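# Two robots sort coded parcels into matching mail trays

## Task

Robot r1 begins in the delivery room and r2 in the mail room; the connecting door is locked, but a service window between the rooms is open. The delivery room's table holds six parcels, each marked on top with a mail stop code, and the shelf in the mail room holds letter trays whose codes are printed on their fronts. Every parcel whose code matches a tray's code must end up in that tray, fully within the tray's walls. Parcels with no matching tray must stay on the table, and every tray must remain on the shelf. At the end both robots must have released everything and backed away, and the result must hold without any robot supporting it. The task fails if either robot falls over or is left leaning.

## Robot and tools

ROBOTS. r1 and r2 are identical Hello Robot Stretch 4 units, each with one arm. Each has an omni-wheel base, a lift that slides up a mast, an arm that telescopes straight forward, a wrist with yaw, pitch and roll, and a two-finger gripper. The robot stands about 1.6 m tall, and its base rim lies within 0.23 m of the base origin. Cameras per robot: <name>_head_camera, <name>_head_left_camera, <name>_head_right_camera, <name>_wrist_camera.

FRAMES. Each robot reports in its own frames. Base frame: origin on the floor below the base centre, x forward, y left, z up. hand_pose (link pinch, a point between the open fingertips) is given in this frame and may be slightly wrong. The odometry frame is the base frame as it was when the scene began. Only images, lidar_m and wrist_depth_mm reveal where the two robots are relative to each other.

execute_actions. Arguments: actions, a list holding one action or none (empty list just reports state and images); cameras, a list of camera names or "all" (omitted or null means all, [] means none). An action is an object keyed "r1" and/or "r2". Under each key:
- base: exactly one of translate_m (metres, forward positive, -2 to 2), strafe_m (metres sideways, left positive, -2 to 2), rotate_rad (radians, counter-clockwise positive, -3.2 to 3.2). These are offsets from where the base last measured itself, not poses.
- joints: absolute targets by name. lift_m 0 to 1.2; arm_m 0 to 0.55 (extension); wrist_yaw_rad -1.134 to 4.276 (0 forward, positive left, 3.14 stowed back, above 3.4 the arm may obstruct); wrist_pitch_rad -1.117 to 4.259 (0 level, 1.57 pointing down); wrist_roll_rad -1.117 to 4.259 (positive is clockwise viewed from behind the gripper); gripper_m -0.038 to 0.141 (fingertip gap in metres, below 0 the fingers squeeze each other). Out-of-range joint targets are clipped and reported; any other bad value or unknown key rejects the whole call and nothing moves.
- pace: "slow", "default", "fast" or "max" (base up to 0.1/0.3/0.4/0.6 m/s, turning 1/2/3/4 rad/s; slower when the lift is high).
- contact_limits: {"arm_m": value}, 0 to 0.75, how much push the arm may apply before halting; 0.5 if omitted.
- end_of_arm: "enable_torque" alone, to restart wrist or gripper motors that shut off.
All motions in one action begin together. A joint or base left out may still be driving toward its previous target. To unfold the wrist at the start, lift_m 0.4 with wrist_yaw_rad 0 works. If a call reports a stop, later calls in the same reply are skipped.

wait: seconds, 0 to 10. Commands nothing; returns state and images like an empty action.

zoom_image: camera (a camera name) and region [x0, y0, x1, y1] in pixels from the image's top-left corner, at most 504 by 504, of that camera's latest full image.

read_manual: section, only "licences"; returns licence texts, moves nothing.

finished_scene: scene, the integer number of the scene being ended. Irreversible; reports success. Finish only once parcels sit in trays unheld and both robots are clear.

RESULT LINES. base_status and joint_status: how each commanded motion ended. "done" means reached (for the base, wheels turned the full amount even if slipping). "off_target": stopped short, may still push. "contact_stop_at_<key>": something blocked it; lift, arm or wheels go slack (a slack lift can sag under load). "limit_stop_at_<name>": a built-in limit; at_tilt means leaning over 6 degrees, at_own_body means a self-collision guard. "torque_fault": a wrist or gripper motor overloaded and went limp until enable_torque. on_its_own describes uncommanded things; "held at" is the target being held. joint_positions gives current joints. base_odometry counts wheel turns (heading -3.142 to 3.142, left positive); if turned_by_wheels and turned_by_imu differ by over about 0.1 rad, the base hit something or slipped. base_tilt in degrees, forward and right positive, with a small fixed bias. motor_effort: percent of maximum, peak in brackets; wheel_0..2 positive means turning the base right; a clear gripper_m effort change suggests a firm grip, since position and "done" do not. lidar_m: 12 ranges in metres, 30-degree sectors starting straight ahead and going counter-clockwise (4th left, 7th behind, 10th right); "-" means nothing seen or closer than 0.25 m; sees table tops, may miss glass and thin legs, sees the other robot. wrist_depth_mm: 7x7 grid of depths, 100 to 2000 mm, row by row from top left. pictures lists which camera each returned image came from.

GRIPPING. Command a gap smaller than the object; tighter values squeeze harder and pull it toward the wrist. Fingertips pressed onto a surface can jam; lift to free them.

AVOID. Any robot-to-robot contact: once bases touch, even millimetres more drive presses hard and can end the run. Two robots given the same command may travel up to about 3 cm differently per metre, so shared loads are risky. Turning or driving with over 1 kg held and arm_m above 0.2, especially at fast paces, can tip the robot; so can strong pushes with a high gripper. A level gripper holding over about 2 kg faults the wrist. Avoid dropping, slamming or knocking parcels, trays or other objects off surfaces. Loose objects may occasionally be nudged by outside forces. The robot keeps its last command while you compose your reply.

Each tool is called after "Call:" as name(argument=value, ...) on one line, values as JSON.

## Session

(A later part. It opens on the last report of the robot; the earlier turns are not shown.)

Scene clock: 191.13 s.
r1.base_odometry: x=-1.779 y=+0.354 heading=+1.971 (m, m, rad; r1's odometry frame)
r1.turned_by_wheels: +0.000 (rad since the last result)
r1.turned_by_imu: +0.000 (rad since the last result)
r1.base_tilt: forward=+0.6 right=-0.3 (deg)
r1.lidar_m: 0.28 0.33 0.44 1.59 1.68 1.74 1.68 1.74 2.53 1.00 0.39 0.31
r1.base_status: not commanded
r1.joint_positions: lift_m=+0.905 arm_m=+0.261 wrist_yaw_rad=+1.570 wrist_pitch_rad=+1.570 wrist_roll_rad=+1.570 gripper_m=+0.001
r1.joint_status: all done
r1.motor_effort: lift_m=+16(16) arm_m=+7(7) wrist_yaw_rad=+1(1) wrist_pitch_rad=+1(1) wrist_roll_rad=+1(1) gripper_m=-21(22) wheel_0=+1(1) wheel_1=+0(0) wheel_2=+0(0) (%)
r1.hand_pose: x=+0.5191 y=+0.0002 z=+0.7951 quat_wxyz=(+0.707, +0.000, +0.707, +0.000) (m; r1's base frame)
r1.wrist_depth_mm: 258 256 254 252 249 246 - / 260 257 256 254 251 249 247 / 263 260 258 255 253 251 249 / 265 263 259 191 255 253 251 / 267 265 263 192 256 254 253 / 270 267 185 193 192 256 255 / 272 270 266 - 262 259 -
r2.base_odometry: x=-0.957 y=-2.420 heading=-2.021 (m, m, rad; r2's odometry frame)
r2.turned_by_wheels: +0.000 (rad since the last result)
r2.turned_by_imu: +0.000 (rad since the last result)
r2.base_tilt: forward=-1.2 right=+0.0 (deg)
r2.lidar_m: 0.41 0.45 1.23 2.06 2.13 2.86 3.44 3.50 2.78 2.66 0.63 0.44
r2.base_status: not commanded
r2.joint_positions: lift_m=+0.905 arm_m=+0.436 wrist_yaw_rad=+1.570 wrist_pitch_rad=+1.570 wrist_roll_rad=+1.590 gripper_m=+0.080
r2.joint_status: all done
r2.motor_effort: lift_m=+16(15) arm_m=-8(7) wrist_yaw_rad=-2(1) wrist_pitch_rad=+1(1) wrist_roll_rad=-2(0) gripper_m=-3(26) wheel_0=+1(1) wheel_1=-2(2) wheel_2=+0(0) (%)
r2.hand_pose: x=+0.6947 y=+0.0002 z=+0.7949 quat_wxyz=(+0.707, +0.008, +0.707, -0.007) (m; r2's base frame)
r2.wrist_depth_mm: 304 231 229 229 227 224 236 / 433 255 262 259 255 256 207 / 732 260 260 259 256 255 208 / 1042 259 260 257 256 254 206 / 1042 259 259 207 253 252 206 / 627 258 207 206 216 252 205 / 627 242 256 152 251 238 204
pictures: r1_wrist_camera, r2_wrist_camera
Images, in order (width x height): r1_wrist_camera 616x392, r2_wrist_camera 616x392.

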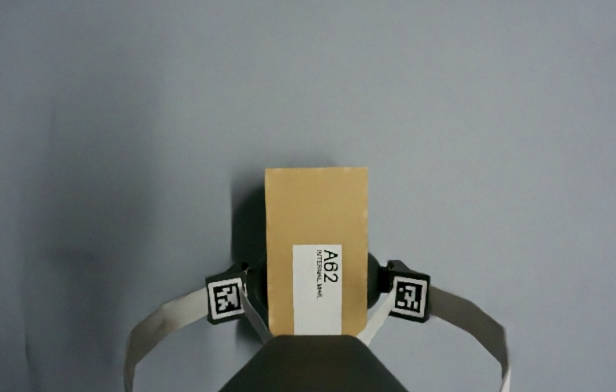

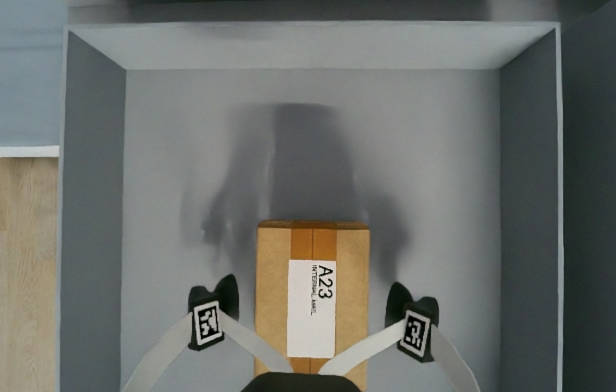

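Call:
execute_actions(actions=[{"r1":{"joints":{"lift_m":1.045,"gripper_m":-0.004},"pace":"max"},"r2":{"joints":{"lift_m":0.995},"pace":"max"}}], cameras=[])

Call:
execute_actions(actions=[{"r1":{"joints":{"arm_m":0.02,"wrist_yaw_rad":0.0,"wrist_roll_rad":0.0},"pace":"max"},"r2":{"base":{"rotate_rad":0.096},"joints":{"arm_m":0.02,"wrist_yaw_rad":0.0,"wrist_roll_rad":0.0,"gripper_m":0.09},"pace":"max"}}], cameras=["r1_wrist_camera","r1_head_camera","r2_head_camera"])

Scene clock: 194.57 s.
r1.base_odometry: x=-1.779 y=+0.354 heading=+1.971 (m, m, rad; r1's odometry frame)
r1.turned_by_wheels: +0.000 (rad since the last result)
r1.turned_by_imu: +0.000 (rad since the last result)
r1.base_tilt: forward=+0.6 right=-0.3 (deg)
r1.lidar_m: 0.28 0.30 0.44 1.58 1.68 1.74 1.68 1.71 2.53 1.00 0.41 0.31
r1.base_status: not commanded
r1.joint_positions: lift_m=+1.045 arm_m=+0.261 wrist_yaw_rad=+1.570 wrist_pitch_rad=+1.570 wrist_roll_rad=+1.570 gripper_m=-0.003
r1.joint_status: all done
r1.motor_effort: lift_m=+25(29) arm_m=+7(7) wrist_yaw_rad=+0(1) wrist_pitch_rad=+0(0) wrist_roll_rad=+1(1) gripper_m=-21(22) wheel_0=+2(1) wheel_1=+0(0) wheel_2=+0(0) (%)
r1.hand_pose: x=+0.5191 y=+0.0002 z=+0.9344 quat_wxyz=(+0.707, +0.000, +0.707, +0.000) (m; r1's base frame)
r1.wrist_depth_mm: 399 394 392 389 384 379 379 / 402 397 394 389 387 387 382 / 407 399 399 394 392 387 387 / 410 404 404 190 394 392 387 / 415 410 404 191 397 394 389 / 418 413 186 193 192 397 394 / 418 418 413 - 402 399 397
r2.base_odometry: x=-0.957 y=-2.420 heading=-2.021 (m, m, rad; r2's odometry frame)
r2.turned_by_wheels: +0.000 (rad since the last result)
r2.turned_by_imu: +0.001 (rad since the last result)
r2.base_tilt: forward=-1.3 right=+0.0 (deg)
r2.lidar_m: 0.43 0.46 1.24 2.03 2.13 2.87 3.45 3.52 2.80 2.64 0.64 0.45
r2.base_status: not commanded
r2.joint_positions: lift_m=+0.995 arm_m=+0.436 wrist_yaw_rad=+1.570 wrist_pitch_rad=+1.570 wrist_roll_rad=+1.590 gripper_m=+0.080
r2.joint_status: all done
r2.motor_effort: lift_m=+18(22) arm_m=-8(8) wrist_yaw_rad=-2(1) wrist_pitch_rad=+1(0) wrist_roll_rad=+0(4) gripper_m=-1(3) wheel_0=+1(1) wheel_1=-2(2) wheel_2=+0(0) (%)
r2.hand_pose: x=+0.6947 y=+0.0002 z=+0.8847 quat_wxyz=(+0.707, +0.008, +0.707, -0.007) (m; r2's base frame)
r2.wrist_depth_mm: 324 329 329 329 327 324 324 / 477 362 351 349 345 320 324 / 878 355 351 349 345 317 342 / 1138 355 351 347 347 320 338 / 1160 351 351 296 343 314 338 / 1138 353 216 296 342 312 338 / 1118 349 347 152 340 290 338
pictures: none
No camera images: the call's "cameras" was empty. Leave "cameras" out to get every camera's image.

Scene clock: 196.40 s.
r1.base_odometry: x=-1.779 y=+0.354 heading=+1.971 (m, m, rad; r1's odometry frame)
r1.turned_by_wheels: +0.000 (rad since the last result)
r1.turned_by_imu: +0.000 (rad since the last result)
r1.base_tilt: forward=+0.7 right=-0.3 (deg)
r1.lidar_m: 0.28 0.32 0.44 1.57 1.67 1.72 1.68 1.75 2.51 1.01 0.41 0.31
r1.base_status: not commanded
r1.joint_positions: lift_m=+1.045 arm_m=+0.021 wrist_yaw_rad=+0.000 wrist_pitch_rad=+1.570 wrist_roll_rad=+0.000 gripper_m=-0.003
r1.joint_status: all done
r1.motor_effort: lift_m=+25(24) arm_m=-7(8) wrist_yaw_rad=-1(4) wrist_pitch_rad=+0(3) wrist_roll_rad=-1(4) gripper_m=-23(25) wheel_0=+0(1) wheel_1=+0(0) wheel_2=+0(0) (%)
r1.hand_pose: x=+0.1923 y=-0.0874 z=+0.9344 quat_wxyz=(+0.707, +0.000, +0.707, +0.000) (m; r1's base frame)
r1.wrist_depth_mm: 402 399 397 392 389 384 382 / 404 399 399 394 392 387 384 / 1182 991 991 976 394 392 387 / 1205 1182 1182 190 1160 1160 1138 / 1205 1205 991 191 1182 1160 1160 / 1229 1205 186 193 191 1160 1160 / 1205 1229 1229 - 1182 1182 1160
r2.base_odometry: x=-0.957 y=-2.420 heading=-1.925 (m, m, rad; r2's odometry frame)
r2.turned_by_wheels: +0.096 (rad since the last result)
r2.turned_by_imu: +0.098 (rad since the last result)
r2.base_tilt: forward=-1.2 right=+0.0 (deg)
r2.lidar_m: 0.42 0.93 1.38 2.05 2.18 3.15 3.43 3.54 2.72 2.65 0.57 0.44
r2.base_status: done
r2.joint_positions: lift_m=+0.995 arm_m=+0.021 wrist_yaw_rad=+0.000 wrist_pitch_rad=+1.570 wrist_roll_rad=+0.000 gripper_m=+0.090
r2.joint_status: all done
r2.motor_effort: lift_m=+18(18) arm_m=-8(11) wrist_yaw_rad=-2(10) wrist_pitch_rad=-1(1) wrist_roll_rad=-3(6) gripper_m=-1(0) wheel_0=-1(8) wheel_1=+0(5) wheel_2=+0(8) (%)
r2.hand_pose: x=+0.1924 y=-0.0874 z=+0.8847 quat_wxyz=(+0.707, +0.000, +0.707, +0.000) (m; r2's base frame)
r2.wrist_depth_mm: 1160 1182 1118 1118 1138 377 359 / 1160 1160 1138 1118 1118 1118 1118 / 1138 1160 1118 1118 1118 1118 1118 / 1160 1160 1160 1098 1098 1098 1098 / 1138 1138 1138 904 1118 1098 1078 / 1138 1118 218 891 917 1078 1078 / 1160 1138 917 152 1078 1098 1078
pictures: r1_head_camera, r1_wrist_camera, r2_head_camera
Images, in order (width x height): r1_head_camera 420x560, r1_wrist_camera 616x392, r2_head_camera 420x560.

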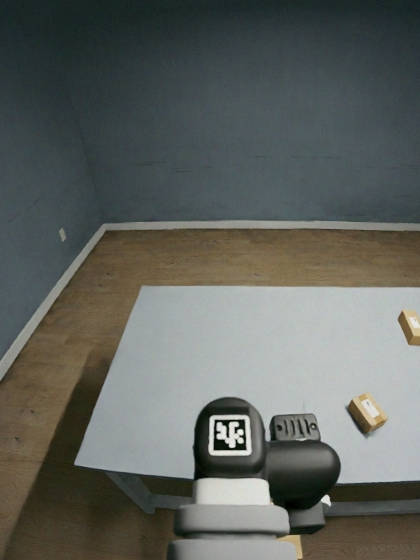

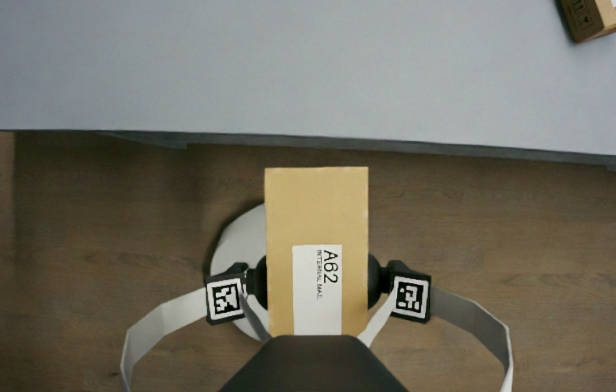

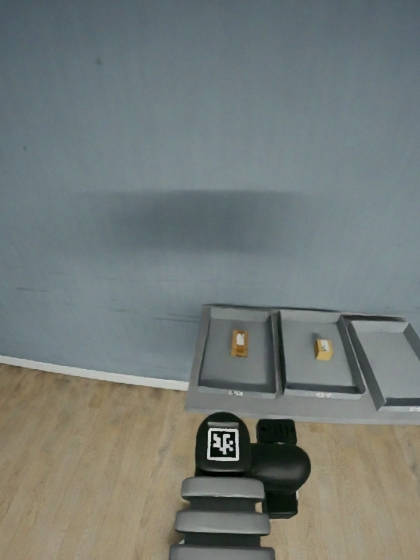

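Call:
execute_actions(actions=[{"r1":{"base":{"rotate_rad":-1.661},"joints":{"lift_m":0.45},"pace":"max"},"r2":{"base":{"translate_m":-0.81},"joints":{"lift_m":0.45},"pace":"max"}}], cameras=[])

Call:
execute_actions(actions=[{"r1":{"base":{"translate_m":2.0},"pace":"max"},"r2":{"base":{"translate_m":-2.0},"pace":"max"}}], cameras=["r1_head_camera","r1_wrist_camera","r2_head_left_camera"])

Scene clock: 200.67 s.
r1.base_odometry: x=-1.779 y=+0.354 heading=+0.310 (m, m, rad; r1's odometry frame)
r1.turned_by_wheels: -1.661 (rad since the last result)
r1.turned_by_imu: -1.663 (rad since the last result)
r1.base_tilt: forward=+0.7 right=-0.3 (deg)
r1.lidar_m: 2.67 0.44 0.31 0.28 0.31 0.42 1.58 1.62 1.79 1.68 1.73 2.29
r1.base_status: done
r1.joint_positions: lift_m=+0.450 arm_m=+0.021 wrist_yaw_rad=+0.000 wrist_pitch_rad=+1.570 wrist_roll_rad=+0.000 gripper_m=-0.003
r1.joint_status: all done
r1.motor_effort: lift_m=+18(22) arm_m=-7(7) wrist_yaw_rad=+0(1) wrist_pitch_rad=+0(1) wrist_roll_rad=-2(1) gripper_m=-23(21) wheel_0=+1(2) wheel_1=-1(5) wheel_2=+0(7) (%)
r1.hand_pose: x=+0.1923 y=-0.0874 z=+0.3400 quat_wxyz=(+0.707, +0.000, +0.707, +0.000) (m; r1's base frame)
r1.wrist_depth_mm: 569 569 564 559 554 544 544 / 574 569 564 564 554 554 549 / 580 574 569 564 559 554 549 / 585 580 574 190 559 564 554 / 585 585 366 191 569 559 559 / 591 366 186 193 191 569 564 / 597 368 364 - 373 569 564
r2.base_odometry: x=-0.676 y=-1.660 heading=-1.925 (m, m, rad; r2's odometry frame)
r2.turned_by_wheels: +0.000 (rad since the last result)
r2.turned_by_imu: +0.002 (rad since the last result)
r2.base_tilt: forward=-1.3 right=-0.1 (deg)
r2.lidar_m: 1.22 1.80 2.16 2.12 2.21 2.65 2.59 2.78 2.63 2.59 2.23 1.27
r2.base_status: done
r2.joint_positions: lift_m=+0.450 arm_m=+0.021 wrist_yaw_rad=+0.000 wrist_pitch_rad=+1.570 wrist_roll_rad=+0.000 gripper_m=+0.090
r2.joint_status: all done
r2.motor_effort: lift_m=+17(18) arm_m=-8(8) wrist_yaw_rad=-2(2) wrist_pitch_rad=+0(2) wrist_roll_rad=+0(1) gripper_m=+0(3) wheel_0=-2(5) wheel_1=+0(6) wheel_2=+1(11) (%)
r2.hand_pose: x=+0.1925 y=-0.0874 z=+0.3398 quat_wxyz=(+0.707, +0.000, +0.707, +0.000) (m; r2's base frame)
r2.wrist_depth_mm: 591 585 574 574 574 564 564 / 585 580 574 574 580 569 569 / 585 580 574 574 574 564 564 / 585 580 574 564 559 559 559 / 585 574 384 530 569 554 554 / 580 362 220 355 353 559 554 / 364 357 355 153 351 554 549
pictures: none
No camera images: the call's "cameras" was empty. Leave "cameras" out to get every camera's image.

Scene clock: 206.03 s.
r1.base_odometry: x=+0.126 y=+0.964 heading=+0.310 (m, m, rad; r1's odometry frame)
r1.turned_by_wheels: +0.000 (rad since the last result)
r1.turned_by_imu: +0.003 (rad since the last result)
r1.base_tilt: forward=+0.6 right=-0.3 (deg)
r1.lidar_m: 0.70 0.73 0.84 2.36 1.37 0.99 1.39 2.37 1.67 1.60 1.05 0.74
r1.base_status: done
r1.joint_positions: lift_m=+0.450 arm_m=+0.021 wrist_yaw_rad=+0.000 wrist_pitch_rad=+1.570 wrist_roll_rad=+0.000 gripper_m=-0.003
r1.joint_status: not commanded
r1.motor_effort: lift_m=+19(18) arm_m=-7(7) wrist_yaw_rad=+1(0) wrist_pitch_rad=+0(1) wrist_roll_rad=-2(2) gripper_m=-20(22) wheel_0=+0(8) wheel_1=+0(13) wheel_2=+1(13) (%)
r1.hand_pose: x=+0.1924 y=-0.0874 z=+0.3400 quat_wxyz=(+0.707, +0.000, +0.707, +0.000) (m; r1's base frame)
r1.wrist_depth_mm: 574 564 564 554 554 549 544 / 574 574 564 559 554 549 549 / 580 580 569 564 559 559 549 / 580 580 574 190 564 559 554 / 591 585 366 191 569 564 559 / 597 368 186 193 191 564 564 / 597 366 364 - 373 569 564
r2.base_odometry: x=+0.018 y=+0.216 heading=-1.925 (m, m, rad; r2's odometry frame)
r2.turned_by_wheels: +0.000 (rad since the last result)
r2.turned_by_imu: +0.002 (rad since the last result)
r2.base_tilt: forward=-1.2 right=-0.1 (deg)
r2.lidar_m: 3.21 3.01 2.29 1.85 0.84 0.52 0.50 0.51 0.96 2.45 2.58 3.75
r2.base_status: done
r2.joint_positions: lift_m=+0.450 arm_m=+0.021 wrist_yaw_rad=+0.000 wrist_pitch_rad=+1.570 wrist_roll_rad=+0.000 gripper_m=+0.090
r2.joint_status: not commanded
r2.motor_effort: lift_m=+17(17) arm_m=-8(8) wrist_yaw_rad=-2(2) wrist_pitch_rad=+2(2) wrist_roll_rad=+1(0) gripper_m=+0(1) wheel_0=+0(9) wheel_1=+1(8) wheel_2=-2(12) (%)
r2.hand_pose: x=+0.1925 y=-0.0874 z=+0.3398 quat_wxyz=(+0.707, +0.000, +0.707, +0.000) (m; r2's base frame)
r2.wrist_depth_mm: 591 580 585 574 564 559 564 / 597 591 580 574 569 564 564 / 585 580 574 574 569 564 559 / 580 585 569 574 569 559 554 / 580 580 384 530 559 564 559 / 569 362 219 355 355 559 554 / 362 355 353 152 349 554 559
pictures: r1_head_camera, r1_wrist_camera, r2_head_left_camera
Images, in order (width x height): r1_head_camera 420x560, r1_wrist_camera 616x392, r2_head_left_camera 420x672.

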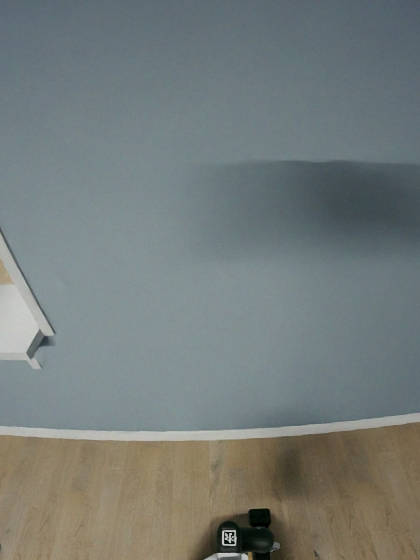

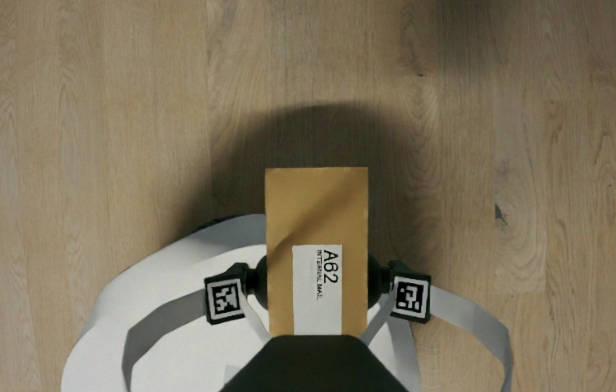

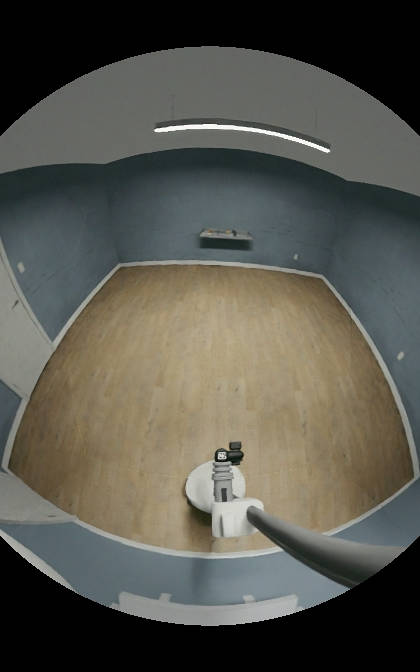

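Call:
execute_actions(actions=[{"r1":{"base":{"strafe_m":0.935},"joints":{"lift_m":1.085,"wrist_yaw_rad":1.57,"wrist_roll_rad":1.57},"pace":"max"},"r2":{"base":{"rotate_rad":3.058},"joints":{"lift_m":1.115,"gripper_m":0.12},"pace":"max"}}], cameras=["r1_head_camera","r2_head_camera"])

Scene clock: 209.80 s.
r1.base_odometry: x=-0.159 y=+1.854 heading=+0.310 (m, m, rad; r1's odometry frame)
r1.turned_by_wheels: +0.000 (rad since the last result)
r1.turned_by_imu: +0.000 (rad since the last result)
r1.base_tilt: forward=+0.6 right=-0.4 (deg)
r1.lidar_m: 0.54 0.58 0.93 2.22 2.25 3.00 0.93 0.95 2.63 2.52 1.01 0.57
r1.base_status: done
r1.joint_positions: lift_m=+1.085 arm_m=+0.021 wrist_yaw_rad=+1.570 wrist_pitch_rad=+1.570 wrist_roll_rad=+1.570 gripper_m=-0.003
r1.joint_status: all done
r1.motor_effort: lift_m=+25(29) arm_m=-6(7) wrist_yaw_rad=+1(6) wrist_pitch_rad=+1(0) wrist_roll_rad=+1(4) gripper_m=-22(22) wheel_0=+0(13) wheel_1=+0(10) wheel_2=+1(1) (%)
r1.hand_pose: x=+0.2795 y=+0.0001 z=+0.9744 quat_wxyz=(+0.707, +0.000, +0.707, +0.000) (m; r1's base frame)
r1.wrist_depth_mm: 788 820 854 891 891 917 917 / 1138 1182 1205 1182 1182 1182 1138 / 1229 1229 1205 1205 1205 1182 1160 / 1255 1255 1205 190 1205 1160 1205 / 1255 1255 1229 191 1205 1205 1182 / 1281 1255 186 193 191 1229 1182 / 1281 1281 1255 - 1229 1205 1205
r2.base_odometry: x=+0.018 y=+0.216 heading=+1.133 (m, m, rad; r2's odometry frame)
r2.turned_by_wheels: +3.058 (rad since the last result)
r2.turned_by_imu: +3.116 (rad since the last result)
r2.base_tilt: forward=-1.2 right=+0.0 (deg)
r2.lidar_m: 0.49 0.53 0.85 2.32 2.55 3.46 3.75 3.27 2.36 2.26 0.88 0.51
r2.base_status: done
r2.joint_positions: lift_m=+1.115 arm_m=+0.021 wrist_yaw_rad=+0.000 wrist_pitch_rad=+1.570 wrist_roll_rad=+0.000 gripper_m=+0.120
r2.joint_status: all done
r2.motor_effort: lift_m=+19(22) arm_m=-7(8) wrist_yaw_rad=-2(3) wrist_pitch_rad=+1(3) wrist_roll_rad=-2(1) gripper_m=+0(3) wheel_0=-1(8) wheel_1=+0(8) wheel_2=+0(11) (%)
r2.hand_pose: x=+0.1925 y=-0.0874 z=+1.0046 quat_wxyz=(+0.707, +0.000, +0.707, +0.000) (m; r2's base frame)
r2.wrist_depth_mm: 866 866 854 842 842 831 798 / 1255 1255 1205 1205 1182 1138 1138 / 1255 1255 1255 1229 1229 1255 1205 / 1281 1229 1229 1229 1229 1229 1205 / 1281 1281 1229 1025 1229 1229 1205 / 1255 1229 1025 1025 1229 1205 1229 / 1229 1255 1229 148 1229 1182 1182
pictures: r1_head_camera, r2_head_camera
Images, in order (width x height): r1_head_camera 420x560, r2_head_camera 420x560.

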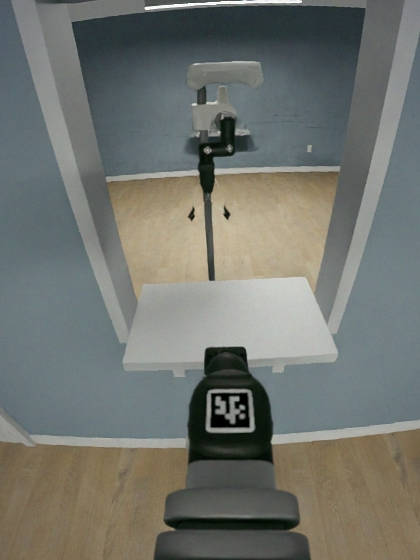

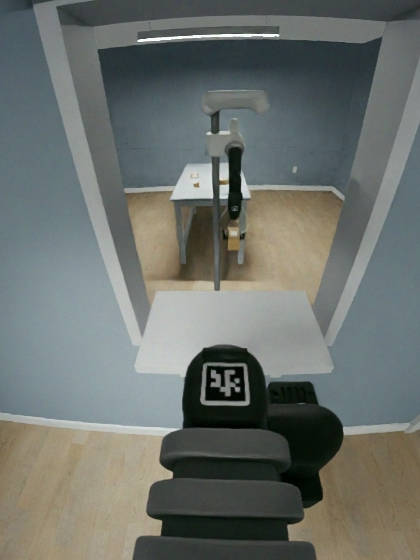

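Call:
execute_actions(actions=[{"r1":{"joints":{"arm_m":0.482},"pace":"max"}}], cameras=["r1_wrist_camera","r2_head_camera"])

Scene clock: 211.90 s.
r1.base_odometry: x=-0.159 y=+1.854 heading=+0.310 (m, m, rad; r1's odometry frame)
r1.turned_by_wheels: +0.000 (rad since the last result)
r1.turned_by_imu: +0.000 (rad since the last result)
r1.base_tilt: forward=+0.7 right=-0.3 (deg)
r1.lidar_m: 0.55 0.59 0.90 2.20 2.28 3.02 0.93 0.96 2.64 2.54 1.03 0.60
r1.base_status: not commanded
r1.joint_positions: lift_m=+1.085 arm_m=+0.481 wrist_yaw_rad=+1.570 wrist_pitch_rad=+1.570 wrist_roll_rad=+1.570 gripper_m=-0.003
r1.joint_status: all done
r1.motor_effort: lift_m=+24(24) arm_m=+7(7) wrist_yaw_rad=+1(1) wrist_pitch_rad=+0(2) wrist_roll_rad=+1(1) gripper_m=-23(20) wheel_0=+0(1) wheel_1=+0(1) wheel_2=+1(1) (%)
r1.hand_pose: x=+0.7391 y=+0.0001 z=+0.9744 quat_wxyz=(+0.707, +0.000, +0.707, +0.000) (m; r1's base frame)
r1.wrist_depth_mm: 1205 300 294 291 289 285 283 / 303 300 297 294 290 289 286 / 306 301 298 296 294 291 289 / 309 304 301 190 296 294 290 / 310 307 303 191 297 297 293 / 312 309 186 193 191 296 296 / 317 312 309 - 303 300 298
r2.base_odometry: x=+0.018 y=+0.216 heading=+1.133 (m, m, rad; r2's odometry frame)
r2.turned_by_wheels: +0.000 (rad since the last result)
r2.turned_by_imu: +0.001 (rad since the last result)
r2.base_tilt: forward=-1.3 right=-0.1 (deg)
r2.lidar_m: 0.49 0.53 0.86 2.31 2.53 3.47 3.77 3.28 2.35 2.27 0.90 0.52
r2.base_status: not commanded
r2.joint_positions: lift_m=+1.115 arm_m=+0.021 wrist_yaw_rad=+0.000 wrist_pitch_rad=+1.570 wrist_roll_rad=+0.000 gripper_m=+0.120
r2.joint_status: not commanded
r2.motor_effort: lift_m=+19(19) arm_m=-8(8) wrist_yaw_rad=-2(2) wrist_pitch_rad=+1(0) wrist_roll_rad=-1(2) gripper_m=-2(6) wheel_0=-2(1) wheel_1=+0(0) wheel_2=+0(0) (%)
r2.hand_pose: x=+0.1925 y=-0.0874 z=+1.0046 quat_wxyz=(+0.707, +0.000, +0.707, +0.000) (m; r2's base frame)
r2.wrist_depth_mm: 866 854 842 842 831 809 788 / 1281 1205 1205 1205 1160 1138 1138 / 1255 1308 1255 1229 1229 1255 1229 / 1308 1255 1255 1255 1205 1205 1205 / 1255 1281 1255 1060 1229 1229 1205 / 1255 1255 1008 1042 1205 1205 1182 / 1205 1281 1229 148 1229 1182 1205
pictures: r1_wrist_camera, r2_head_camera
Images, in order (width x height): r1_wrist_camera 616x392, r2_head_camera 420x560.

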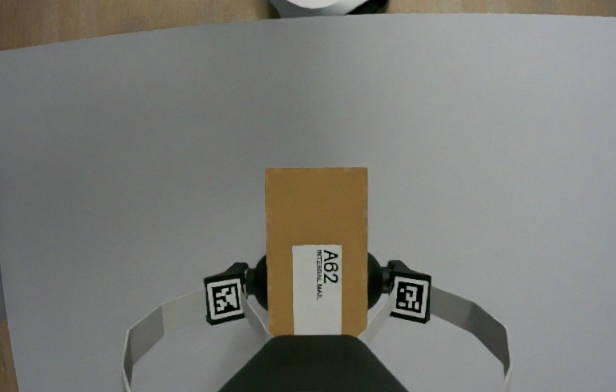

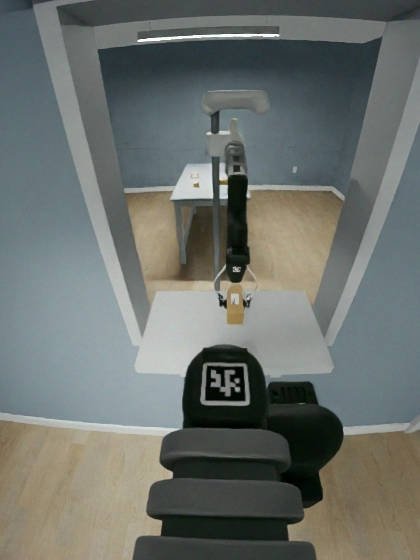

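Call:
execute_actions(actions=[{"r1":{"joints":{"lift_m":1.046},"pace":"default"}}], cameras=[])

Call:
execute_actions(actions=[{"r1":{"joints":{"gripper_m":0.09,"lift_m":1.043},"pace":"default"}}], cameras=[])

Call:
execute_actions(actions=[{"r1":{"joints":{"lift_m":1.115},"pace":"max"}}], cameras=["r1_wrist_camera"])

Call:
execute_actions(actions=[{"r1":{"joints":{"arm_m":0.02},"pace":"max"},"r2":{"joints":{"arm_m":0.44,"wrist_yaw_rad":1.0,"wrist_roll_rad":1.03,"gripper_m":0.12},"pace":"fast"}}], cameras=["r2_wrist_camera","r2_head_camera"])

Scene clock: 213.30 s.
r1.base_odometry: x=-0.159 y=+1.854 heading=+0.310 (m, m, rad; r1's odometry frame)
r1.turned_by_wheels: +0.000 (rad since the last result)
r1.turned_by_imu: +0.000 (rad since the last result)
r1.base_tilt: forward=+0.7 right=-0.3 (deg)
r1.lidar_m: 0.54 0.59 0.90 2.20 2.28 3.02 0.92 0.96 2.64 2.53 1.00 0.58
r1.base_status: not commanded
r1.joint_positions: lift_m=+1.046 arm_m=+0.481 wrist_yaw_rad=+1.570 wrist_pitch_rad=+1.570 wrist_roll_rad=+1.570 gripper_m=-0.003
r1.joint_status: all done
r1.motor_effort: lift_m=+17(23) arm_m=+7(7) wrist_yaw_rad=+0(2) wrist_pitch_rad=+1(0) wrist_roll_rad=+1(1) gripper_m=-22(23) wheel_0=+0(0) wheel_1=+0(0) wheel_2=+1(1) (%)
r1.hand_pose: x=+0.7391 y=+0.0001 z=+0.9361 quat_wxyz=(+0.707, +0.000, +0.707, +0.000) (m; r1's base frame)
r1.wrist_depth_mm: 260 258 255 254 251 249 - / 263 260 258 255 254 251 249 / 266 263 259 257 256 252 251 / 268 265 263 190 257 255 253 / 270 267 264 191 258 257 255 / 272 270 186 193 191 257 257 / 274 272 270 - 264 260 -
r2.base_odometry: x=+0.018 y=+0.216 heading=+1.133 (m, m, rad; r2's odometry frame)
r2.turned_by_wheels: +0.000 (rad since the last result)
r2.turned_by_imu: +0.000 (rad since the last result)
r2.base_tilt: forward=-1.2 right=+0.0 (deg)
r2.lidar_m: 0.49 0.52 0.86 2.33 2.56 3.45 3.74 3.28 2.35 2.26 0.87 0.52
r2.base_status: not commanded
r2.joint_positions: lift_m=+1.115 arm_m=+0.021 wrist_yaw_rad=+0.000 wrist_pitch_rad=+1.570 wrist_roll_rad=+0.000 gripper_m=+0.120
r2.joint_status: not commanded
r2.motor_effort: lift_m=+19(19) arm_m=-7(8) wrist_yaw_rad=-1(2) wrist_pitch_rad=-1(1) wrist_roll_rad=+1(1) gripper_m=+0(0) wheel_0=-1(1) wheel_1=+0(0) wheel_2=+0(0) (%)
r2.hand_pose: x=+0.1925 y=-0.0874 z=+1.0046 quat_wxyz=(+0.707, +0.000, +0.707, +0.000) (m; r2's base frame)
r2.wrist_depth_mm: 866 866 854 842 831 831 798 / 1255 1229 1205 1229 1182 1160 1118 / 1255 1308 1281 1255 1205 1255 1205 / 1281 1255 1229 1229 1182 1205 1229 / 1255 1281 1255 1025 1255 1205 1229 / 1255 1255 1025 1008 1205 1229 1205 / 1281 1255 1182 148 1205 1205 1182
pictures: none
No camera images: the call's "cameras" was empty. Leave "cameras" out to get every camera's image.

Scene clock: 215.03 s.
r1.base_odometry: x=-0.159 y=+1.854 heading=+0.310 (m, m, rad; r1's odometry frame)
r1.turned_by_wheels: +0.000 (rad since the last result)
r1.turned_by_imu: +0.000 (rad since the last result)
r1.base_tilt: forward=+0.7 right=-0.3 (deg)
r1.lidar_m: 0.55 0.58 0.94 2.20 2.29 3.01 0.91 0.97 2.62 2.53 1.00 0.60
r1.base_status: not commanded
r1.joint_positions: lift_m=+1.043 arm_m=+0.481 wrist_yaw_rad=+1.570 wrist_pitch_rad=+1.570 wrist_roll_rad=+1.570 gripper_m=+0.090
r1.joint_status: all done
r1.motor_effort: lift_m=+17(17) arm_m=+7(7) wrist_yaw_rad=+2(1) wrist_pitch_rad=+1(0) wrist_roll_rad=+1(2) gripper_m=-1(20) wheel_0=+0(0) wheel_1=+0(0) wheel_2=+1(1) (%)
r1.hand_pose: x=+0.7391 y=+0.0001 z=+0.9330 quat_wxyz=(+0.707, +0.000, +0.707, +0.000) (m; r1's base frame)
r1.wrist_depth_mm: 258 256 253 252 250 247 - / 260 258 255 253 251 248 246 / 263 259 258 255 254 250 249 / 265 264 259 206 255 252 251 / 267 264 260 207 255 254 253 / 270 267 263 208 216 256 255 / 272 268 266 - 260 258 -
r2.base_odometry: x=+0.018 y=+0.216 heading=+1.133 (m, m, rad; r2's odometry frame)
r2.turned_by_wheels: +0.000 (rad since the last result)
r2.turned_by_imu: +0.000 (rad since the last result)
r2.base_tilt: forward=-1.2 right=+0.0 (deg)
r2.lidar_m: 0.48 0.52 0.86 2.36 2.53 3.44 3.77 3.28 2.35 2.26 0.87 0.53
r2.base_status: not commanded
r2.joint_positions: lift_m=+1.115 arm_m=+0.021 wrist_yaw_rad=+0.000 wrist_pitch_rad=+1.570 wrist_roll_rad=+0.000 gripper_m=+0.120
r2.joint_status: not commanded
r2.motor_effort: lift_m=+19(19) arm_m=-8(7) wrist_yaw_rad=-2(2) wrist_pitch_rad=+1(1) wrist_roll_rad=-1(3) gripper_m=+0(3) wheel_0=-1(1) wheel_1=+0(0) wheel_2=+0(0) (%)
r2.hand_pose: x=+0.1925 y=-0.0874 z=+1.0046 quat_wxyz=(+0.707, +0.000, +0.707, +0.000) (m; r2's base frame)
r2.wrist_depth_mm: 866 866 854 831 831 820 809 / 1229 1281 1205 1182 1182 1160 1118 / 1255 1255 1229 1255 1205 1229 1205 / 1281 1281 1255 1229 1229 1229 1205 / 1281 1255 1229 1008 1229 1182 1182 / 1255 1229 1025 1025 1229 1205 1229 / 1255 1255 1205 148 1205 1205 1182
pictures: none
No camera images: the call's "cameras" was empty. Leave "cameras" out to get every camera's image.

Scene clock: 215.87 s.
r1.base_odometry: x=-0.159 y=+1.854 heading=+0.310 (m, m, rad; r1's odometry frame)
r1.turned_by_wheels: +0.000 (rad since the last result)
r1.turned_by_imu: +0.000 (rad since the last result)
r1.base_tilt: forward=+0.7 right=-0.3 (deg)
r1.lidar_m: 0.55 0.58 0.92 2.20 2.27 3.03 0.93 0.97 2.64 2.53 1.02 0.59
r1.base_status: not commanded
r1.joint_positions: lift_m=+1.115 arm_m=+0.481 wrist_yaw_rad=+1.570 wrist_pitch_rad=+1.570 wrist_roll_rad=+1.570 gripper_m=+0.090
r1.joint_status: all done
r1.motor_effort: lift_m=+24(28) arm_m=+7(7) wrist_yaw_rad=+1(1) wrist_pitch_rad=+0(0) wrist_roll_rad=+1(2) gripper_m=+1(1) wheel_0=+0(1) wheel_1=+0(1) wheel_2=+1(1) (%)
r1.hand_pose: x=+0.7391 y=+0.0001 z=+1.0044 quat_wxyz=(+0.707, +0.000, +0.707, +0.000) (m; r1's base frame)
r1.wrist_depth_mm: 1255 1229 1205 668 320 317 314 / 334 330 327 324 322 317 315 / 336 332 330 327 325 320 319 / 340 336 332 277 325 322 320 / 342 340 334 279 329 325 324 / 343 342 336 281 330 327 327 / 347 345 340 - 334 329 329
r2.base_odometry: x=+0.018 y=+0.216 heading=+1.133 (m, m, rad; r2's odometry frame)
r2.turned_by_wheels: +0.000 (rad since the last result)
r2.turned_by_imu: +0.000 (rad since the last result)
r2.base_tilt: forward=-1.2 right=+0.0 (deg)
r2.lidar_m: 0.50 0.54 0.88 2.35 2.54 3.45 3.77 3.26 2.35 2.26 0.89 0.53
r2.base_status: not commanded
r2.joint_positions: lift_m=+1.115 arm_m=+0.021 wrist_yaw_rad=+0.000 wrist_pitch_rad=+1.570 wrist_roll_rad=+0.000 gripper_m=+0.120
r2.joint_status: not commanded
r2.motor_effort: lift_m=+19(19) arm_m=-8(8) wrist_yaw_rad=-2(2) wrist_pitch_rad=-1(1) wrist_roll_rad=-1(2) gripper_m=+0(2) wheel_0=-2(1) wheel_1=+0(0) wheel_2=+0(0) (%)
r2.hand_pose: x=+0.1925 y=-0.0874 z=+1.0046 quat_wxyz=(+0.707, +0.000, +0.707, +0.000) (m; r2's base frame)
r2.wrist_depth_mm: 866 854 842 831 831 809 809 / 1255 1229 1205 1205 1205 1118 1138 / 1281 1229 1229 1229 1255 1205 1182 / 1281 1255 1255 1255 1229 1229 1229 / 1281 1229 1229 1008 1229 1205 1182 / 1255 1255 1008 1025 1229 1205 1205 / 1308 1229 1281 148 1229 1205 1205
pictures: r1_wrist_camera
Images, in order (width x height): r1_wrist_camera 616x392.

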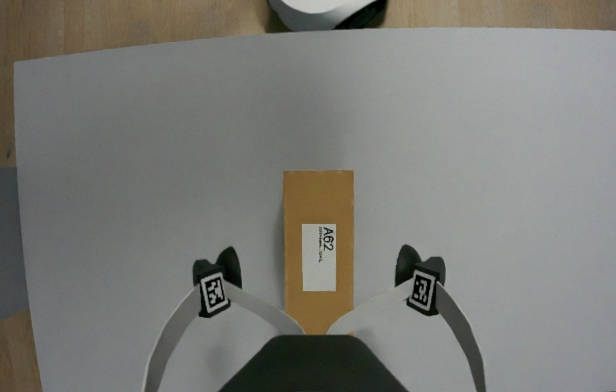

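Scene clock: 217.83 s.
r1.base_odometry: x=-0.159 y=+1.854 heading=+0.310 (m, m, rad; r1's odometry frame)
r1.turned_by_wheels: +0.000 (rad since the last result)
r1.turned_by_imu: +0.000 (rad since the last result)
r1.base_tilt: forward=+0.7 right=-0.3 (deg)
r1.lidar_m: 0.55 0.59 0.94 2.20 2.26 3.04 0.92 0.98 2.64 2.52 0.99 0.59
r1.base_status: not commanded
r1.joint_positions: lift_m=+1.115 arm_m=+0.021 wrist_yaw_rad=+1.570 wrist_pitch_rad=+1.570 wrist_roll_rad=+1.570 gripper_m=+0.090
r1.joint_status: all done
r1.motor_effort: lift_m=+24(24) arm_m=-7(9) wrist_yaw_rad=+2(1) wrist_pitch_rad=+1(0) wrist_roll_rad=+1(1) gripper_m=+2(0) wheel_0=+0(0) wheel_1=+1(0) wheel_2=+1(1) (%)
r1.hand_pose: x=+0.2796 y=+0.0001 z=+1.0044 quat_wxyz=(+0.707, +0.000, +0.707, +0.000) (m; r1's base frame)
r1.wrist_depth_mm: 798 809 842 878 891 917 904 / 1160 1182 1229 1229 1205 1205 1182 / 1281 1255 1229 1229 1205 1205 1205 / 1281 1281 1255 1255 1229 1229 1205 / 1308 1281 1281 1042 1098 1229 1229 / 1308 1281 1060 1042 1025 1255 1229 / 1336 1308 1281 - 1255 1255 1205
r2.base_odometry: x=+0.018 y=+0.216 heading=+1.133 (m, m, rad; r2's odometry frame)
r2.turned_by_wheels: +0.000 (rad since the last result)
r2.turned_by_imu: +0.001 (rad since the last result)
r2.base_tilt: forward=-1.2 right=+0.0 (deg)
r2.lidar_m: 0.49 0.52 0.85 2.34 2.54 3.45 3.76 3.27 2.35 2.26 0.88 0.52
r2.base_status: not commanded
r2.joint_positions: lift_m=+1.115 arm_m=+0.439 wrist_yaw_rad=+1.000 wrist_pitch_rad=+1.570 wrist_roll_rad=+1.030 gripper_m=+0.120
r2.joint_status: all done
r2.motor_effort: lift_m=+19(19) arm_m=+8(8) wrist_yaw_rad=-2(2) wrist_pitch_rad=-1(1) wrist_roll_rad=+3(3) gripper_m=-3(2) wheel_0=-1(1) wheel_1=+0(0) wheel_2=+0(0) (%)
r2.hand_pose: x=+0.6832 y=-0.0470 z=+1.0046 quat_wxyz=(+0.707, +0.011, +0.707, -0.010) (m; r2's base frame)
r2.wrist_depth_mm: 1281 1255 1281 1138 1229 1229 1255 / 342 342 336 332 332 329 329 / 342 340 336 334 332 329 327 / 340 336 334 281 330 327 324 / 336 338 334 277 329 324 324 / 336 334 330 279 329 325 324 / 338 334 332 148 325 320 324
pictures: r2_head_camera, r2_wrist_camera
Images, in order (width x height): r2_head_camera 420x560, r2_wrist_camera 616x392.

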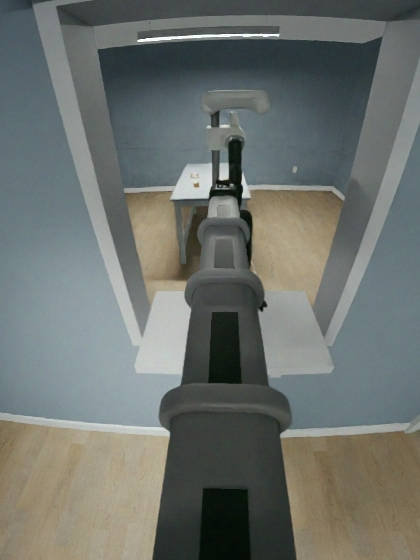

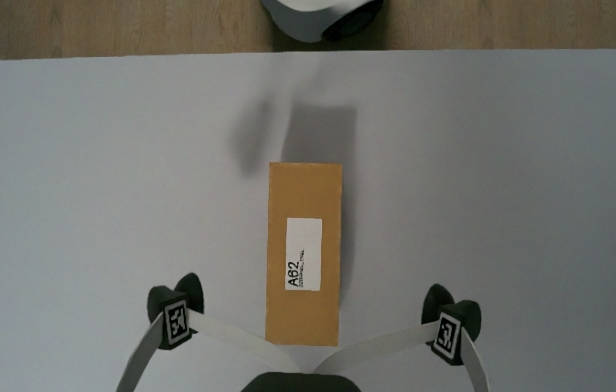

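Call:
execute_actions(actions=[{"r1":{"joints":{"wrist_yaw_rad":0.0,"wrist_roll_rad":0.0},"pace":"max"},"r2":{"joints":{"lift_m":1.043,"arm_m":0.456,"wrist_yaw_rad":1.12,"wrist_roll_rad":1.17},"pace":"fast"}}], cameras=["r2_wrist_camera"])

Call:
execute_actions(actions=[{"r1":{"joints":{"lift_m":0.6},"pace":"max"},"r2":{"joints":{"gripper_m":-0.003},"pace":"default"}}], cameras=["r2_wrist_camera"])

Scene clock: 219.87 s.
r1.base_odometry: x=-0.159 y=+1.854 heading=+0.310 (m, m, rad; r1's odometry frame)
r1.turned_by_wheels: +0.000 (rad since the last result)
r1.turned_by_imu: +0.000 (rad since the last result)
r1.base_tilt: forward=+0.6 right=-0.3 (deg)
r1.lidar_m: 0.57 0.58 0.94 2.21 2.27 3.03 0.92 0.98 2.62 2.53 1.03 0.59
r1.base_status: not commanded
r1.joint_positions: lift_m=+1.115 arm_m=+0.021 wrist_yaw_rad=+0.001 wrist_pitch_rad=+1.570 wrist_roll_rad=+0.000 gripper_m=+0.090
r1.joint_status: all done
r1.motor_effort: lift_m=+24(24) arm_m=-7(7) wrist_yaw_rad=-2(8) wrist_pitch_rad=-2(1) wrist_roll_rad=-2(5) gripper_m=-1(1) wheel_0=+0(0) wheel_1=+0(1) wheel_2=+1(1) (%)
r1.hand_pose: x=+0.1923 y=-0.0874 z=+1.0044 quat_wxyz=(+0.707, +0.000, +0.707, +0.000) (m; r1's base frame)
r1.wrist_depth_mm: 991 1008 1042 1098 1078 1098 1098 / 1255 1255 1229 1255 1229 1182 1182 / 1255 1255 1255 1229 1229 1205 1205 / 1281 1255 1255 1255 1229 1205 1205 / 1308 1281 1042 1042 1229 1229 1229 / 1281 1281 1042 1042 1255 1229 1229 / 1281 1308 1281 - 1255 1229 1229
r2.base_odometry: x=+0.018 y=+0.216 heading=+1.133 (m, m, rad; r2's odometry frame)
r2.turned_by_wheels: +0.000 (rad since the last result)
r2.turned_by_imu: +0.001 (rad since the last result)
r2.base_tilt: forward=-1.2 right=+0.0 (deg)
r2.lidar_m: 0.49 0.50 0.87 2.33 2.55 3.44 3.76 3.29 2.36 2.25 0.88 0.55
r2.base_status: not commanded
r2.joint_positions: lift_m=+1.043 arm_m=+0.455 wrist_yaw_rad=+1.120 wrist_pitch_rad=+1.570 wrist_roll_rad=+1.170 gripper_m=+0.120
r2.joint_status: all done
r2.motor_effort: lift_m=+16(18) arm_m=+8(8) wrist_yaw_rad=-1(3) wrist_pitch_rad=+1(0) wrist_roll_rad=+1(2) gripper_m=+6(1) wheel_0=-2(1) wheel_1=+0(0) wheel_2=+0(0) (%)
r2.hand_pose: x=+0.7043 y=-0.0379 z=+0.9329 quat_wxyz=(+0.707, +0.018, +0.707, -0.017) (m; r2's base frame)
r2.wrist_depth_mm: 1205 1182 1182 1025 1182 1138 1138 / 267 267 265 263 260 257 256 / 268 265 264 262 259 257 256 / 266 264 263 208 258 256 254 / 266 263 260 206 258 256 255 / 264 262 260 206 257 253 254 / 262 262 259 149 255 254 253
pictures: r2_wrist_camera
Images, in order (width x height): r2_wrist_camera 616x392.

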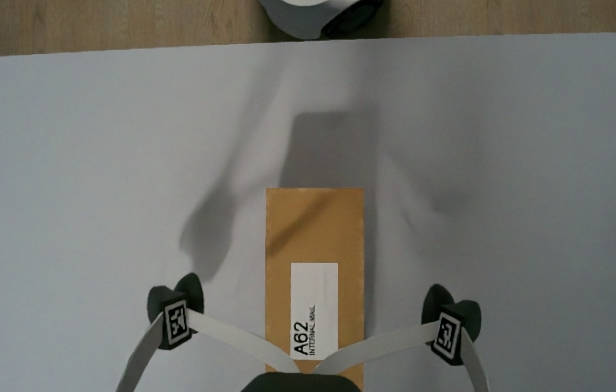

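Scene clock: 221.93 s.
r1.base_odometry: x=-0.159 y=+1.854 heading=+0.310 (m, m, rad; r1's odometry frame)
r1.turned_by_wheels: +0.000 (rad since the last result)
r1.turned_by_imu: +0.000 (rad since the last result)
r1.base_tilt: forward=+0.6 right=-0.3 (deg)
r1.lidar_m: 0.55 0.57 0.93 2.20 2.28 3.03 0.92 0.95 2.62 2.52 0.99 0.58
r1.base_status: not commanded
r1.joint_positions: lift_m=+0.600 arm_m=+0.021 wrist_yaw_rad=+0.000 wrist_pitch_rad=+1.570 wrist_roll_rad=+0.000 gripper_m=+0.090
r1.joint_status: all done
r1.motor_effort: lift_m=+18(23) arm_m=-7(7) wrist_yaw_rad=+0(1) wrist_pitch_rad=+1(0) wrist_roll_rad=-1(2) gripper_m=-2(4) wheel_0=+0(0) wheel_1=+0(0) wheel_2=+1(1) (%)
r1.hand_pose: x=+0.1923 y=-0.0874 z=+0.4899 quat_wxyz=(+0.707, +0.000, +0.707, +0.000) (m; r1's base frame)
r1.wrist_depth_mm: 723 723 707 707 699 691 683 / 723 723 715 715 707 699 691 / 732 723 715 715 715 707 699 / 741 732 723 723 715 707 699 / 741 741 512 508 715 715 707 / 759 741 512 508 508 715 715 / 750 525 517 - 723 723 715
r2.base_odometry: x=+0.018 y=+0.216 heading=+1.133 (m, m, rad; r2's odometry frame)
r2.turned_by_wheels: +0.000 (rad since the last result)
r2.turned_by_imu: +0.001 (rad since the last result)
r2.base_tilt: forward=-1.3 right=-0.1 (deg)
r2.lidar_m: 0.49 0.53 0.88 2.36 2.53 3.46 3.77 3.26 2.35 2.26 0.88 0.52
r2.base_status: not commanded
r2.joint_positions: lift_m=+1.043 arm_m=+0.455 wrist_yaw_rad=+1.120 wrist_pitch_rad=+1.570 wrist_roll_rad=+1.170 gripper_m=-0.002
r2.joint_status: all done
r2.motor_effort: lift_m=+16(16) arm_m=+7(7) wrist_yaw_rad=-1(0) wrist_pitch_rad=+0(1) wrist_roll_rad=+0(1) gripper_m=-32(26) wheel_0=-2(2) wheel_1=+0(0) wheel_2=+0(0) (%)
r2.hand_pose: x=+0.7043 y=-0.0379 z=+0.9329 quat_wxyz=(+0.707, +0.018, +0.707, -0.017) (m; r2's base frame)
r2.wrist_depth_mm: 1182 1205 1182 1025 1118 1138 1160 / 267 266 264 263 258 258 257 / 266 265 263 260 259 256 255 / 265 264 262 193 258 255 255 / 265 264 262 192 257 255 254 / 264 263 203 190 207 254 252 / 263 168 258 189 189 252 252
pictures: r2_wrist_camera
Images, in order (width x height): r2_wrist_camera 616x392.

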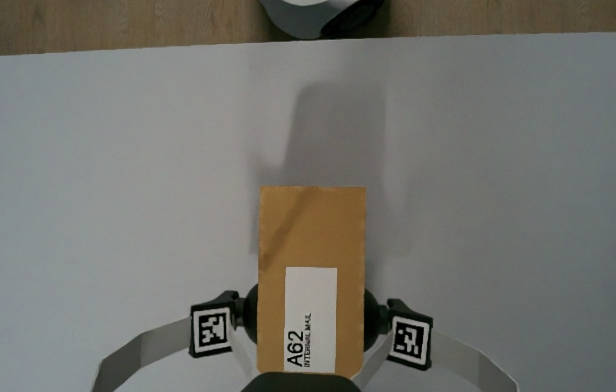

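Call:
execute_actions(actions=[{"r1":{"base":{"strafe_m":0.5},"joints":{"lift_m":0.45},"pace":"max"},"r2":{"base":{"translate_m":-0.8},"joints":{"lift_m":1.11},"pace":"max"}}], cameras=[])

Call:
execute_actions(actions=[{"r2":{"base":{"rotate_rad":-0.17},"joints":{"lift_m":0.45,"arm_m":0.02,"wrist_yaw_rad":0.0,"wrist_roll_rad":0.0},"pace":"max"}}], cameras=["r2_wrist_camera","r2_head_camera"])

Scene clock: 227.07 s.
r1.base_odometry: x=-0.311 y=+2.330 heading=+0.310 (m, m, rad; r1's odometry frame)
r1.turned_by_wheels: +0.000 (rad since the last result)
r1.turned_by_imu: +0.000 (rad since the last result)
r1.base_tilt: forward=+0.6 right=-0.3 (deg)
r1.lidar_m: 0.64 0.68 0.86 1.70 1.76 2.33 1.49 1.00 1.30 3.04 0.82 0.58
r1.base_status: done
r1.joint_positions: lift_m=+0.450 arm_m=+0.021 wrist_yaw_rad=+0.000 wrist_pitch_rad=+1.570 wrist_roll_rad=+0.000 gripper_m=+0.090
r1.joint_status: all done
r1.motor_effort: lift_m=+17(18) arm_m=-7(7) wrist_yaw_rad=+1(0) wrist_pitch_rad=+0(2) wrist_roll_rad=-2(1) gripper_m=-2(0) wheel_0=+0(11) wheel_1=-1(5) wheel_2=+1(1) (%)
r1.hand_pose: x=+0.1923 y=-0.0874 z=+0.3400 quat_wxyz=(+0.707, +0.000, +0.707, +0.000) (m; r1's base frame)
r1.wrist_depth_mm: 574 564 564 559 549 549 549 / 580 574 564 559 559 549 549 / 580 574 569 569 559 554 549 / 585 580 574 569 564 559 559 / 591 580 366 368 564 564 559 / 597 368 359 357 357 569 564 / 597 368 364 - 370 569 564
r2.base_odometry: x=-0.321 y=-0.509 heading=+1.133 (m, m, rad; r2's odometry frame)
r2.turned_by_wheels: +0.000 (rad since the last result)
r2.turned_by_imu: +0.002 (rad since the last result)
r2.base_tilt: forward=-1.2 right=+0.0 (deg)
r2.lidar_m: 0.62 1.46 1.98 2.44 2.51 2.99 2.89 2.97 2.38 2.24 2.02 1.45
r2.base_status: done
r2.joint_positions: lift_m=+1.110 arm_m=+0.455 wrist_yaw_rad=+1.120 wrist_pitch_rad=+1.570 wrist_roll_rad=+1.170 gripper_m=-0.002
r2.joint_status: all done
r2.motor_effort: lift_m=+19(22) arm_m=+7(7) wrist_yaw_rad=-2(1) wrist_pitch_rad=+0(1) wrist_roll_rad=+2(2) gripper_m=-26(27) wheel_0=-3(6) wheel_1=-1(7) wheel_2=+0(11) (%)
r2.hand_pose: x=+0.7044 y=-0.0379 z=+0.9996 quat_wxyz=(+0.707, +0.018, +0.707, -0.017) (m; r2's base frame)
r2.wrist_depth_mm: 1308 1281 1255 1281 1205 1205 1281 / 1255 1255 1229 1229 1229 1205 1205 / 1229 1281 1229 1229 1255 1255 1182 / 1308 1255 1229 193 1281 1229 1205 / 1281 1229 1229 191 1205 1205 1182 / 1308 1281 202 190 206 1205 1205 / 1255 167 1205 190 190 1205 1205
pictures: none
No camera images: the call's "cameras" was empty. Leave "cameras" out to get every camera's image.

Scene clock: 229.23 s.
r1.base_odometry: x=-0.311 y=+2.330 heading=+0.310 (m, m, rad; r1's odometry frame)
r1.turned_by_wheels: +0.000 (rad since the last result)
r1.turned_by_imu: +0.000 (rad since the last result)
r1.base_tilt: forward=+0.7 right=-0.3 (deg)
r1.lidar_m: 0.64 0.67 0.85 1.70 1.77 2.32 1.46 1.00 1.31 3.04 0.81 0.58
r1.base_status: not commanded
r1.joint_positions: lift_m=+0.450 arm_m=+0.021 wrist_yaw_rad=+0.000 wrist_pitch_rad=+1.570 wrist_roll_rad=+0.000 gripper_m=+0.090
r1.joint_status: not commanded
r1.motor_effort: lift_m=+17(17) arm_m=-7(7) wrist_yaw_rad=+1(1) wrist_pitch_rad=+0(1) wrist_roll_rad=-1(1) gripper_m=+0(0) wheel_0=-1(1) wheel_1=-1(1) wheel_2=+0(1) (%)
r1.hand_pose: x=+0.1923 y=-0.0874 z=+0.3400 quat_wxyz=(+0.707, +0.000, +0.707, +0.000) (m; r1's base frame)
r1.wrist_depth_mm: 574 564 559 559 554 549 544 / 574 569 564 564 559 549 549 / 580 580 569 569 559 559 554 / 580 580 574 569 564 559 554 / 591 585 366 366 569 564 559 / 597 368 359 359 357 569 564 / 597 366 364 - 373 569 564
r2.base_odometry: x=-0.321 y=-0.509 heading=+0.963 (m, m, rad; r2's odometry frame)
r2.turned_by_wheels: -0.170 (rad since the last result)
r2.turned_by_imu: -0.172 (rad since the last result)
r2.base_tilt: forward=-1.3 right=+0.0 (deg)
r2.lidar_m: 1.28 1.31 1.75 2.44 2.46 2.99 2.88 2.44 2.54 2.25 2.28 1.57
r2.base_status: done
r2.joint_positions: lift_m=+0.450 arm_m=+0.021 wrist_yaw_rad=+0.000 wrist_pitch_rad=+1.570 wrist_roll_rad=+0.000 gripper_m=-0.002
r2.joint_status: all done
r2.motor_effort: lift_m=+17(18) arm_m=-7(9) wrist_yaw_rad=-2(8) wrist_pitch_rad=+0(4) wrist_roll_rad=-3(8) gripper_m=-28(29) wheel_0=+1(3) wheel_1=+1(5) wheel_2=+1(7) (%)
r2.hand_pose: x=+0.1925 y=-0.0874 z=+0.3398 quat_wxyz=(+0.707, +0.000, +0.707, +0.000) (m; r2's base frame)
r2.wrist_depth_mm: 585 591 580 574 574 574 569 / 591 585 585 569 574 564 564 / 585 580 580 569 569 569 564 / 585 580 580 192 569 559 564 / 580 580 387 191 554 554 559 / 585 359 203 191 206 559 554 / 364 167 355 189 189 554 554
pictures: r2_head_camera, r2_wrist_camera
Images, in order (width x height): r2_head_camera 420x560, r2_wrist_camera 616x392.

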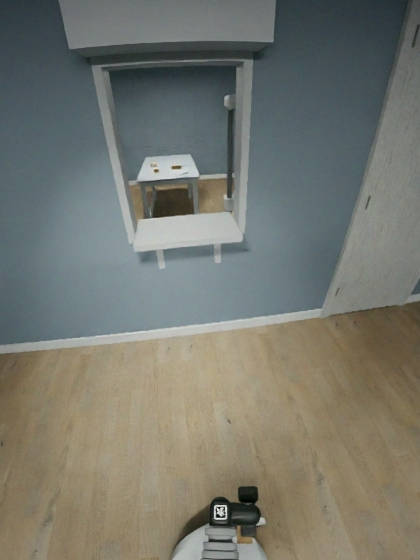

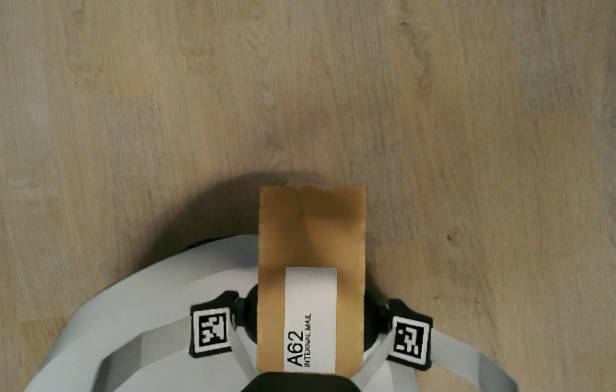

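Call:
execute_actions(actions=[{"r2":{"base":{"translate_m":-2.0},"joints":{"lift_m":1.0,"wrist_yaw_rad":1.57,"wrist_roll_rad":1.57},"pace":"max"}}], cameras=["r2_head_left_camera","r2_head_right_camera"])

Scene clock: 234.80 s.
r1.base_odometry: x=-0.311 y=+2.330 heading=+0.310 (m, m, rad; r1's odometry frame)
r1.turned_by_wheels: +0.000 (rad since the last result)
r1.turned_by_imu: +0.000 (rad since the last result)
r1.base_tilt: forward=+0.6 right=-0.3 (deg)
r1.lidar_m: 0.64 0.67 0.85 1.70 1.75 2.34 1.45 1.00 1.31 3.02 0.82 0.58
r1.base_status: not commanded
r1.joint_positions: lift_m=+0.450 arm_m=+0.021 wrist_yaw_rad=+0.000 wrist_pitch_rad=+1.570 wrist_roll_rad=+0.000 gripper_m=+0.090
r1.joint_status: not commanded
r1.motor_effort: lift_m=+17(18) arm_m=-7(7) wrist_yaw_rad=+1(0) wrist_pitch_rad=+0(0) wrist_roll_rad=-2(1) gripper_m=-2(1) wheel_0=-1(1) wheel_1=-1(1) wheel_2=+1(1) (%)
r1.hand_pose: x=+0.1923 y=-0.0874 z=+0.3400 quat_wxyz=(+0.707, +0.000, +0.707, +0.000) (m; r1's base frame)
r1.wrist_depth_mm: 574 564 559 559 554 544 544 / 580 569 564 564 554 554 544 / 585 569 569 564 559 554 554 / 585 580 574 569 564 559 554 / 591 585 366 366 569 564 564 / 591 368 359 357 357 564 564 / 597 366 366 - 370 569 569
r2.base_odometry: x=-1.464 y=-2.150 heading=+0.963 (m, m, rad; r2's odometry frame)
r2.turned_by_wheels: +0.000 (rad since the last result)
r2.turned_by_imu: +0.002 (rad since the last result)
r2.base_tilt: forward=-1.2 right=+0.0 (deg)
r2.lidar_m: 3.27 3.38 2.32 2.08 1.62 1.01 0.47 0.49 0.56 2.20 2.65 3.21
r2.base_status: done
r2.joint_positions: lift_m=+1.000 arm_m=+0.021 wrist_yaw_rad=+1.570 wrist_pitch_rad=+1.570 wrist_roll_rad=+1.570 gripper_m=-0.002
r2.joint_status: all done
r2.motor_effort: lift_m=+20(23) arm_m=-7(7) wrist_yaw_rad=-1(6) wrist_pitch_rad=+1(1) wrist_roll_rad=+1(3) gripper_m=-27(25) wheel_0=+0(8) wheel_1=+0(8) wheel_2=+0(14) (%)
r2.hand_pose: x=+0.2796 y=+0.0002 z=+0.8896 quat_wxyz=(+0.707, +0.000, +0.707, +0.000) (m; r2's base frame)
r2.wrist_depth_mm: 1160 1160 1138 1098 1118 1138 1118 / 1138 1138 1118 1160 1118 1118 1098 / 1160 1160 1138 1118 1098 1118 1078 / 1138 1160 1160 193 1098 1118 1098 / 1138 1138 1118 191 1118 1098 1098 / 1118 1138 203 191 206 1078 1118 / 1138 168 904 190 190 1098 1098
pictures: r2_head_left_camera, r2_head_right_camera
Images, in order (width x height): r2_head_left_camera 420x672, r2_head_right_camera 420x672.

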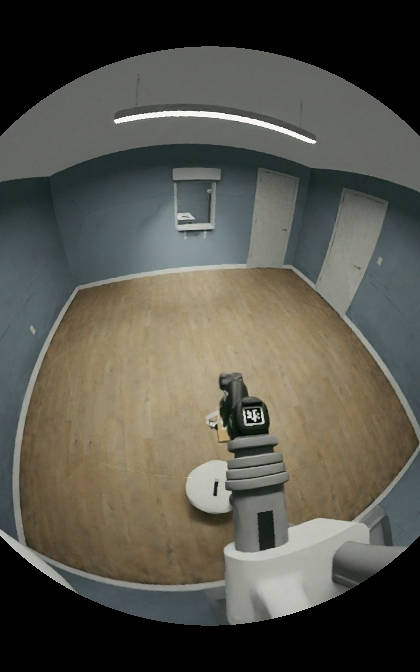

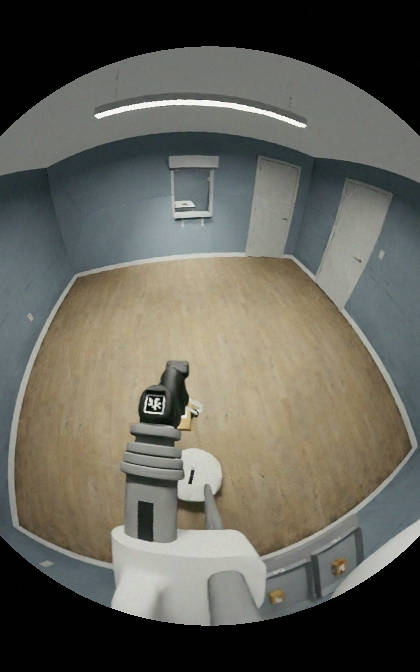

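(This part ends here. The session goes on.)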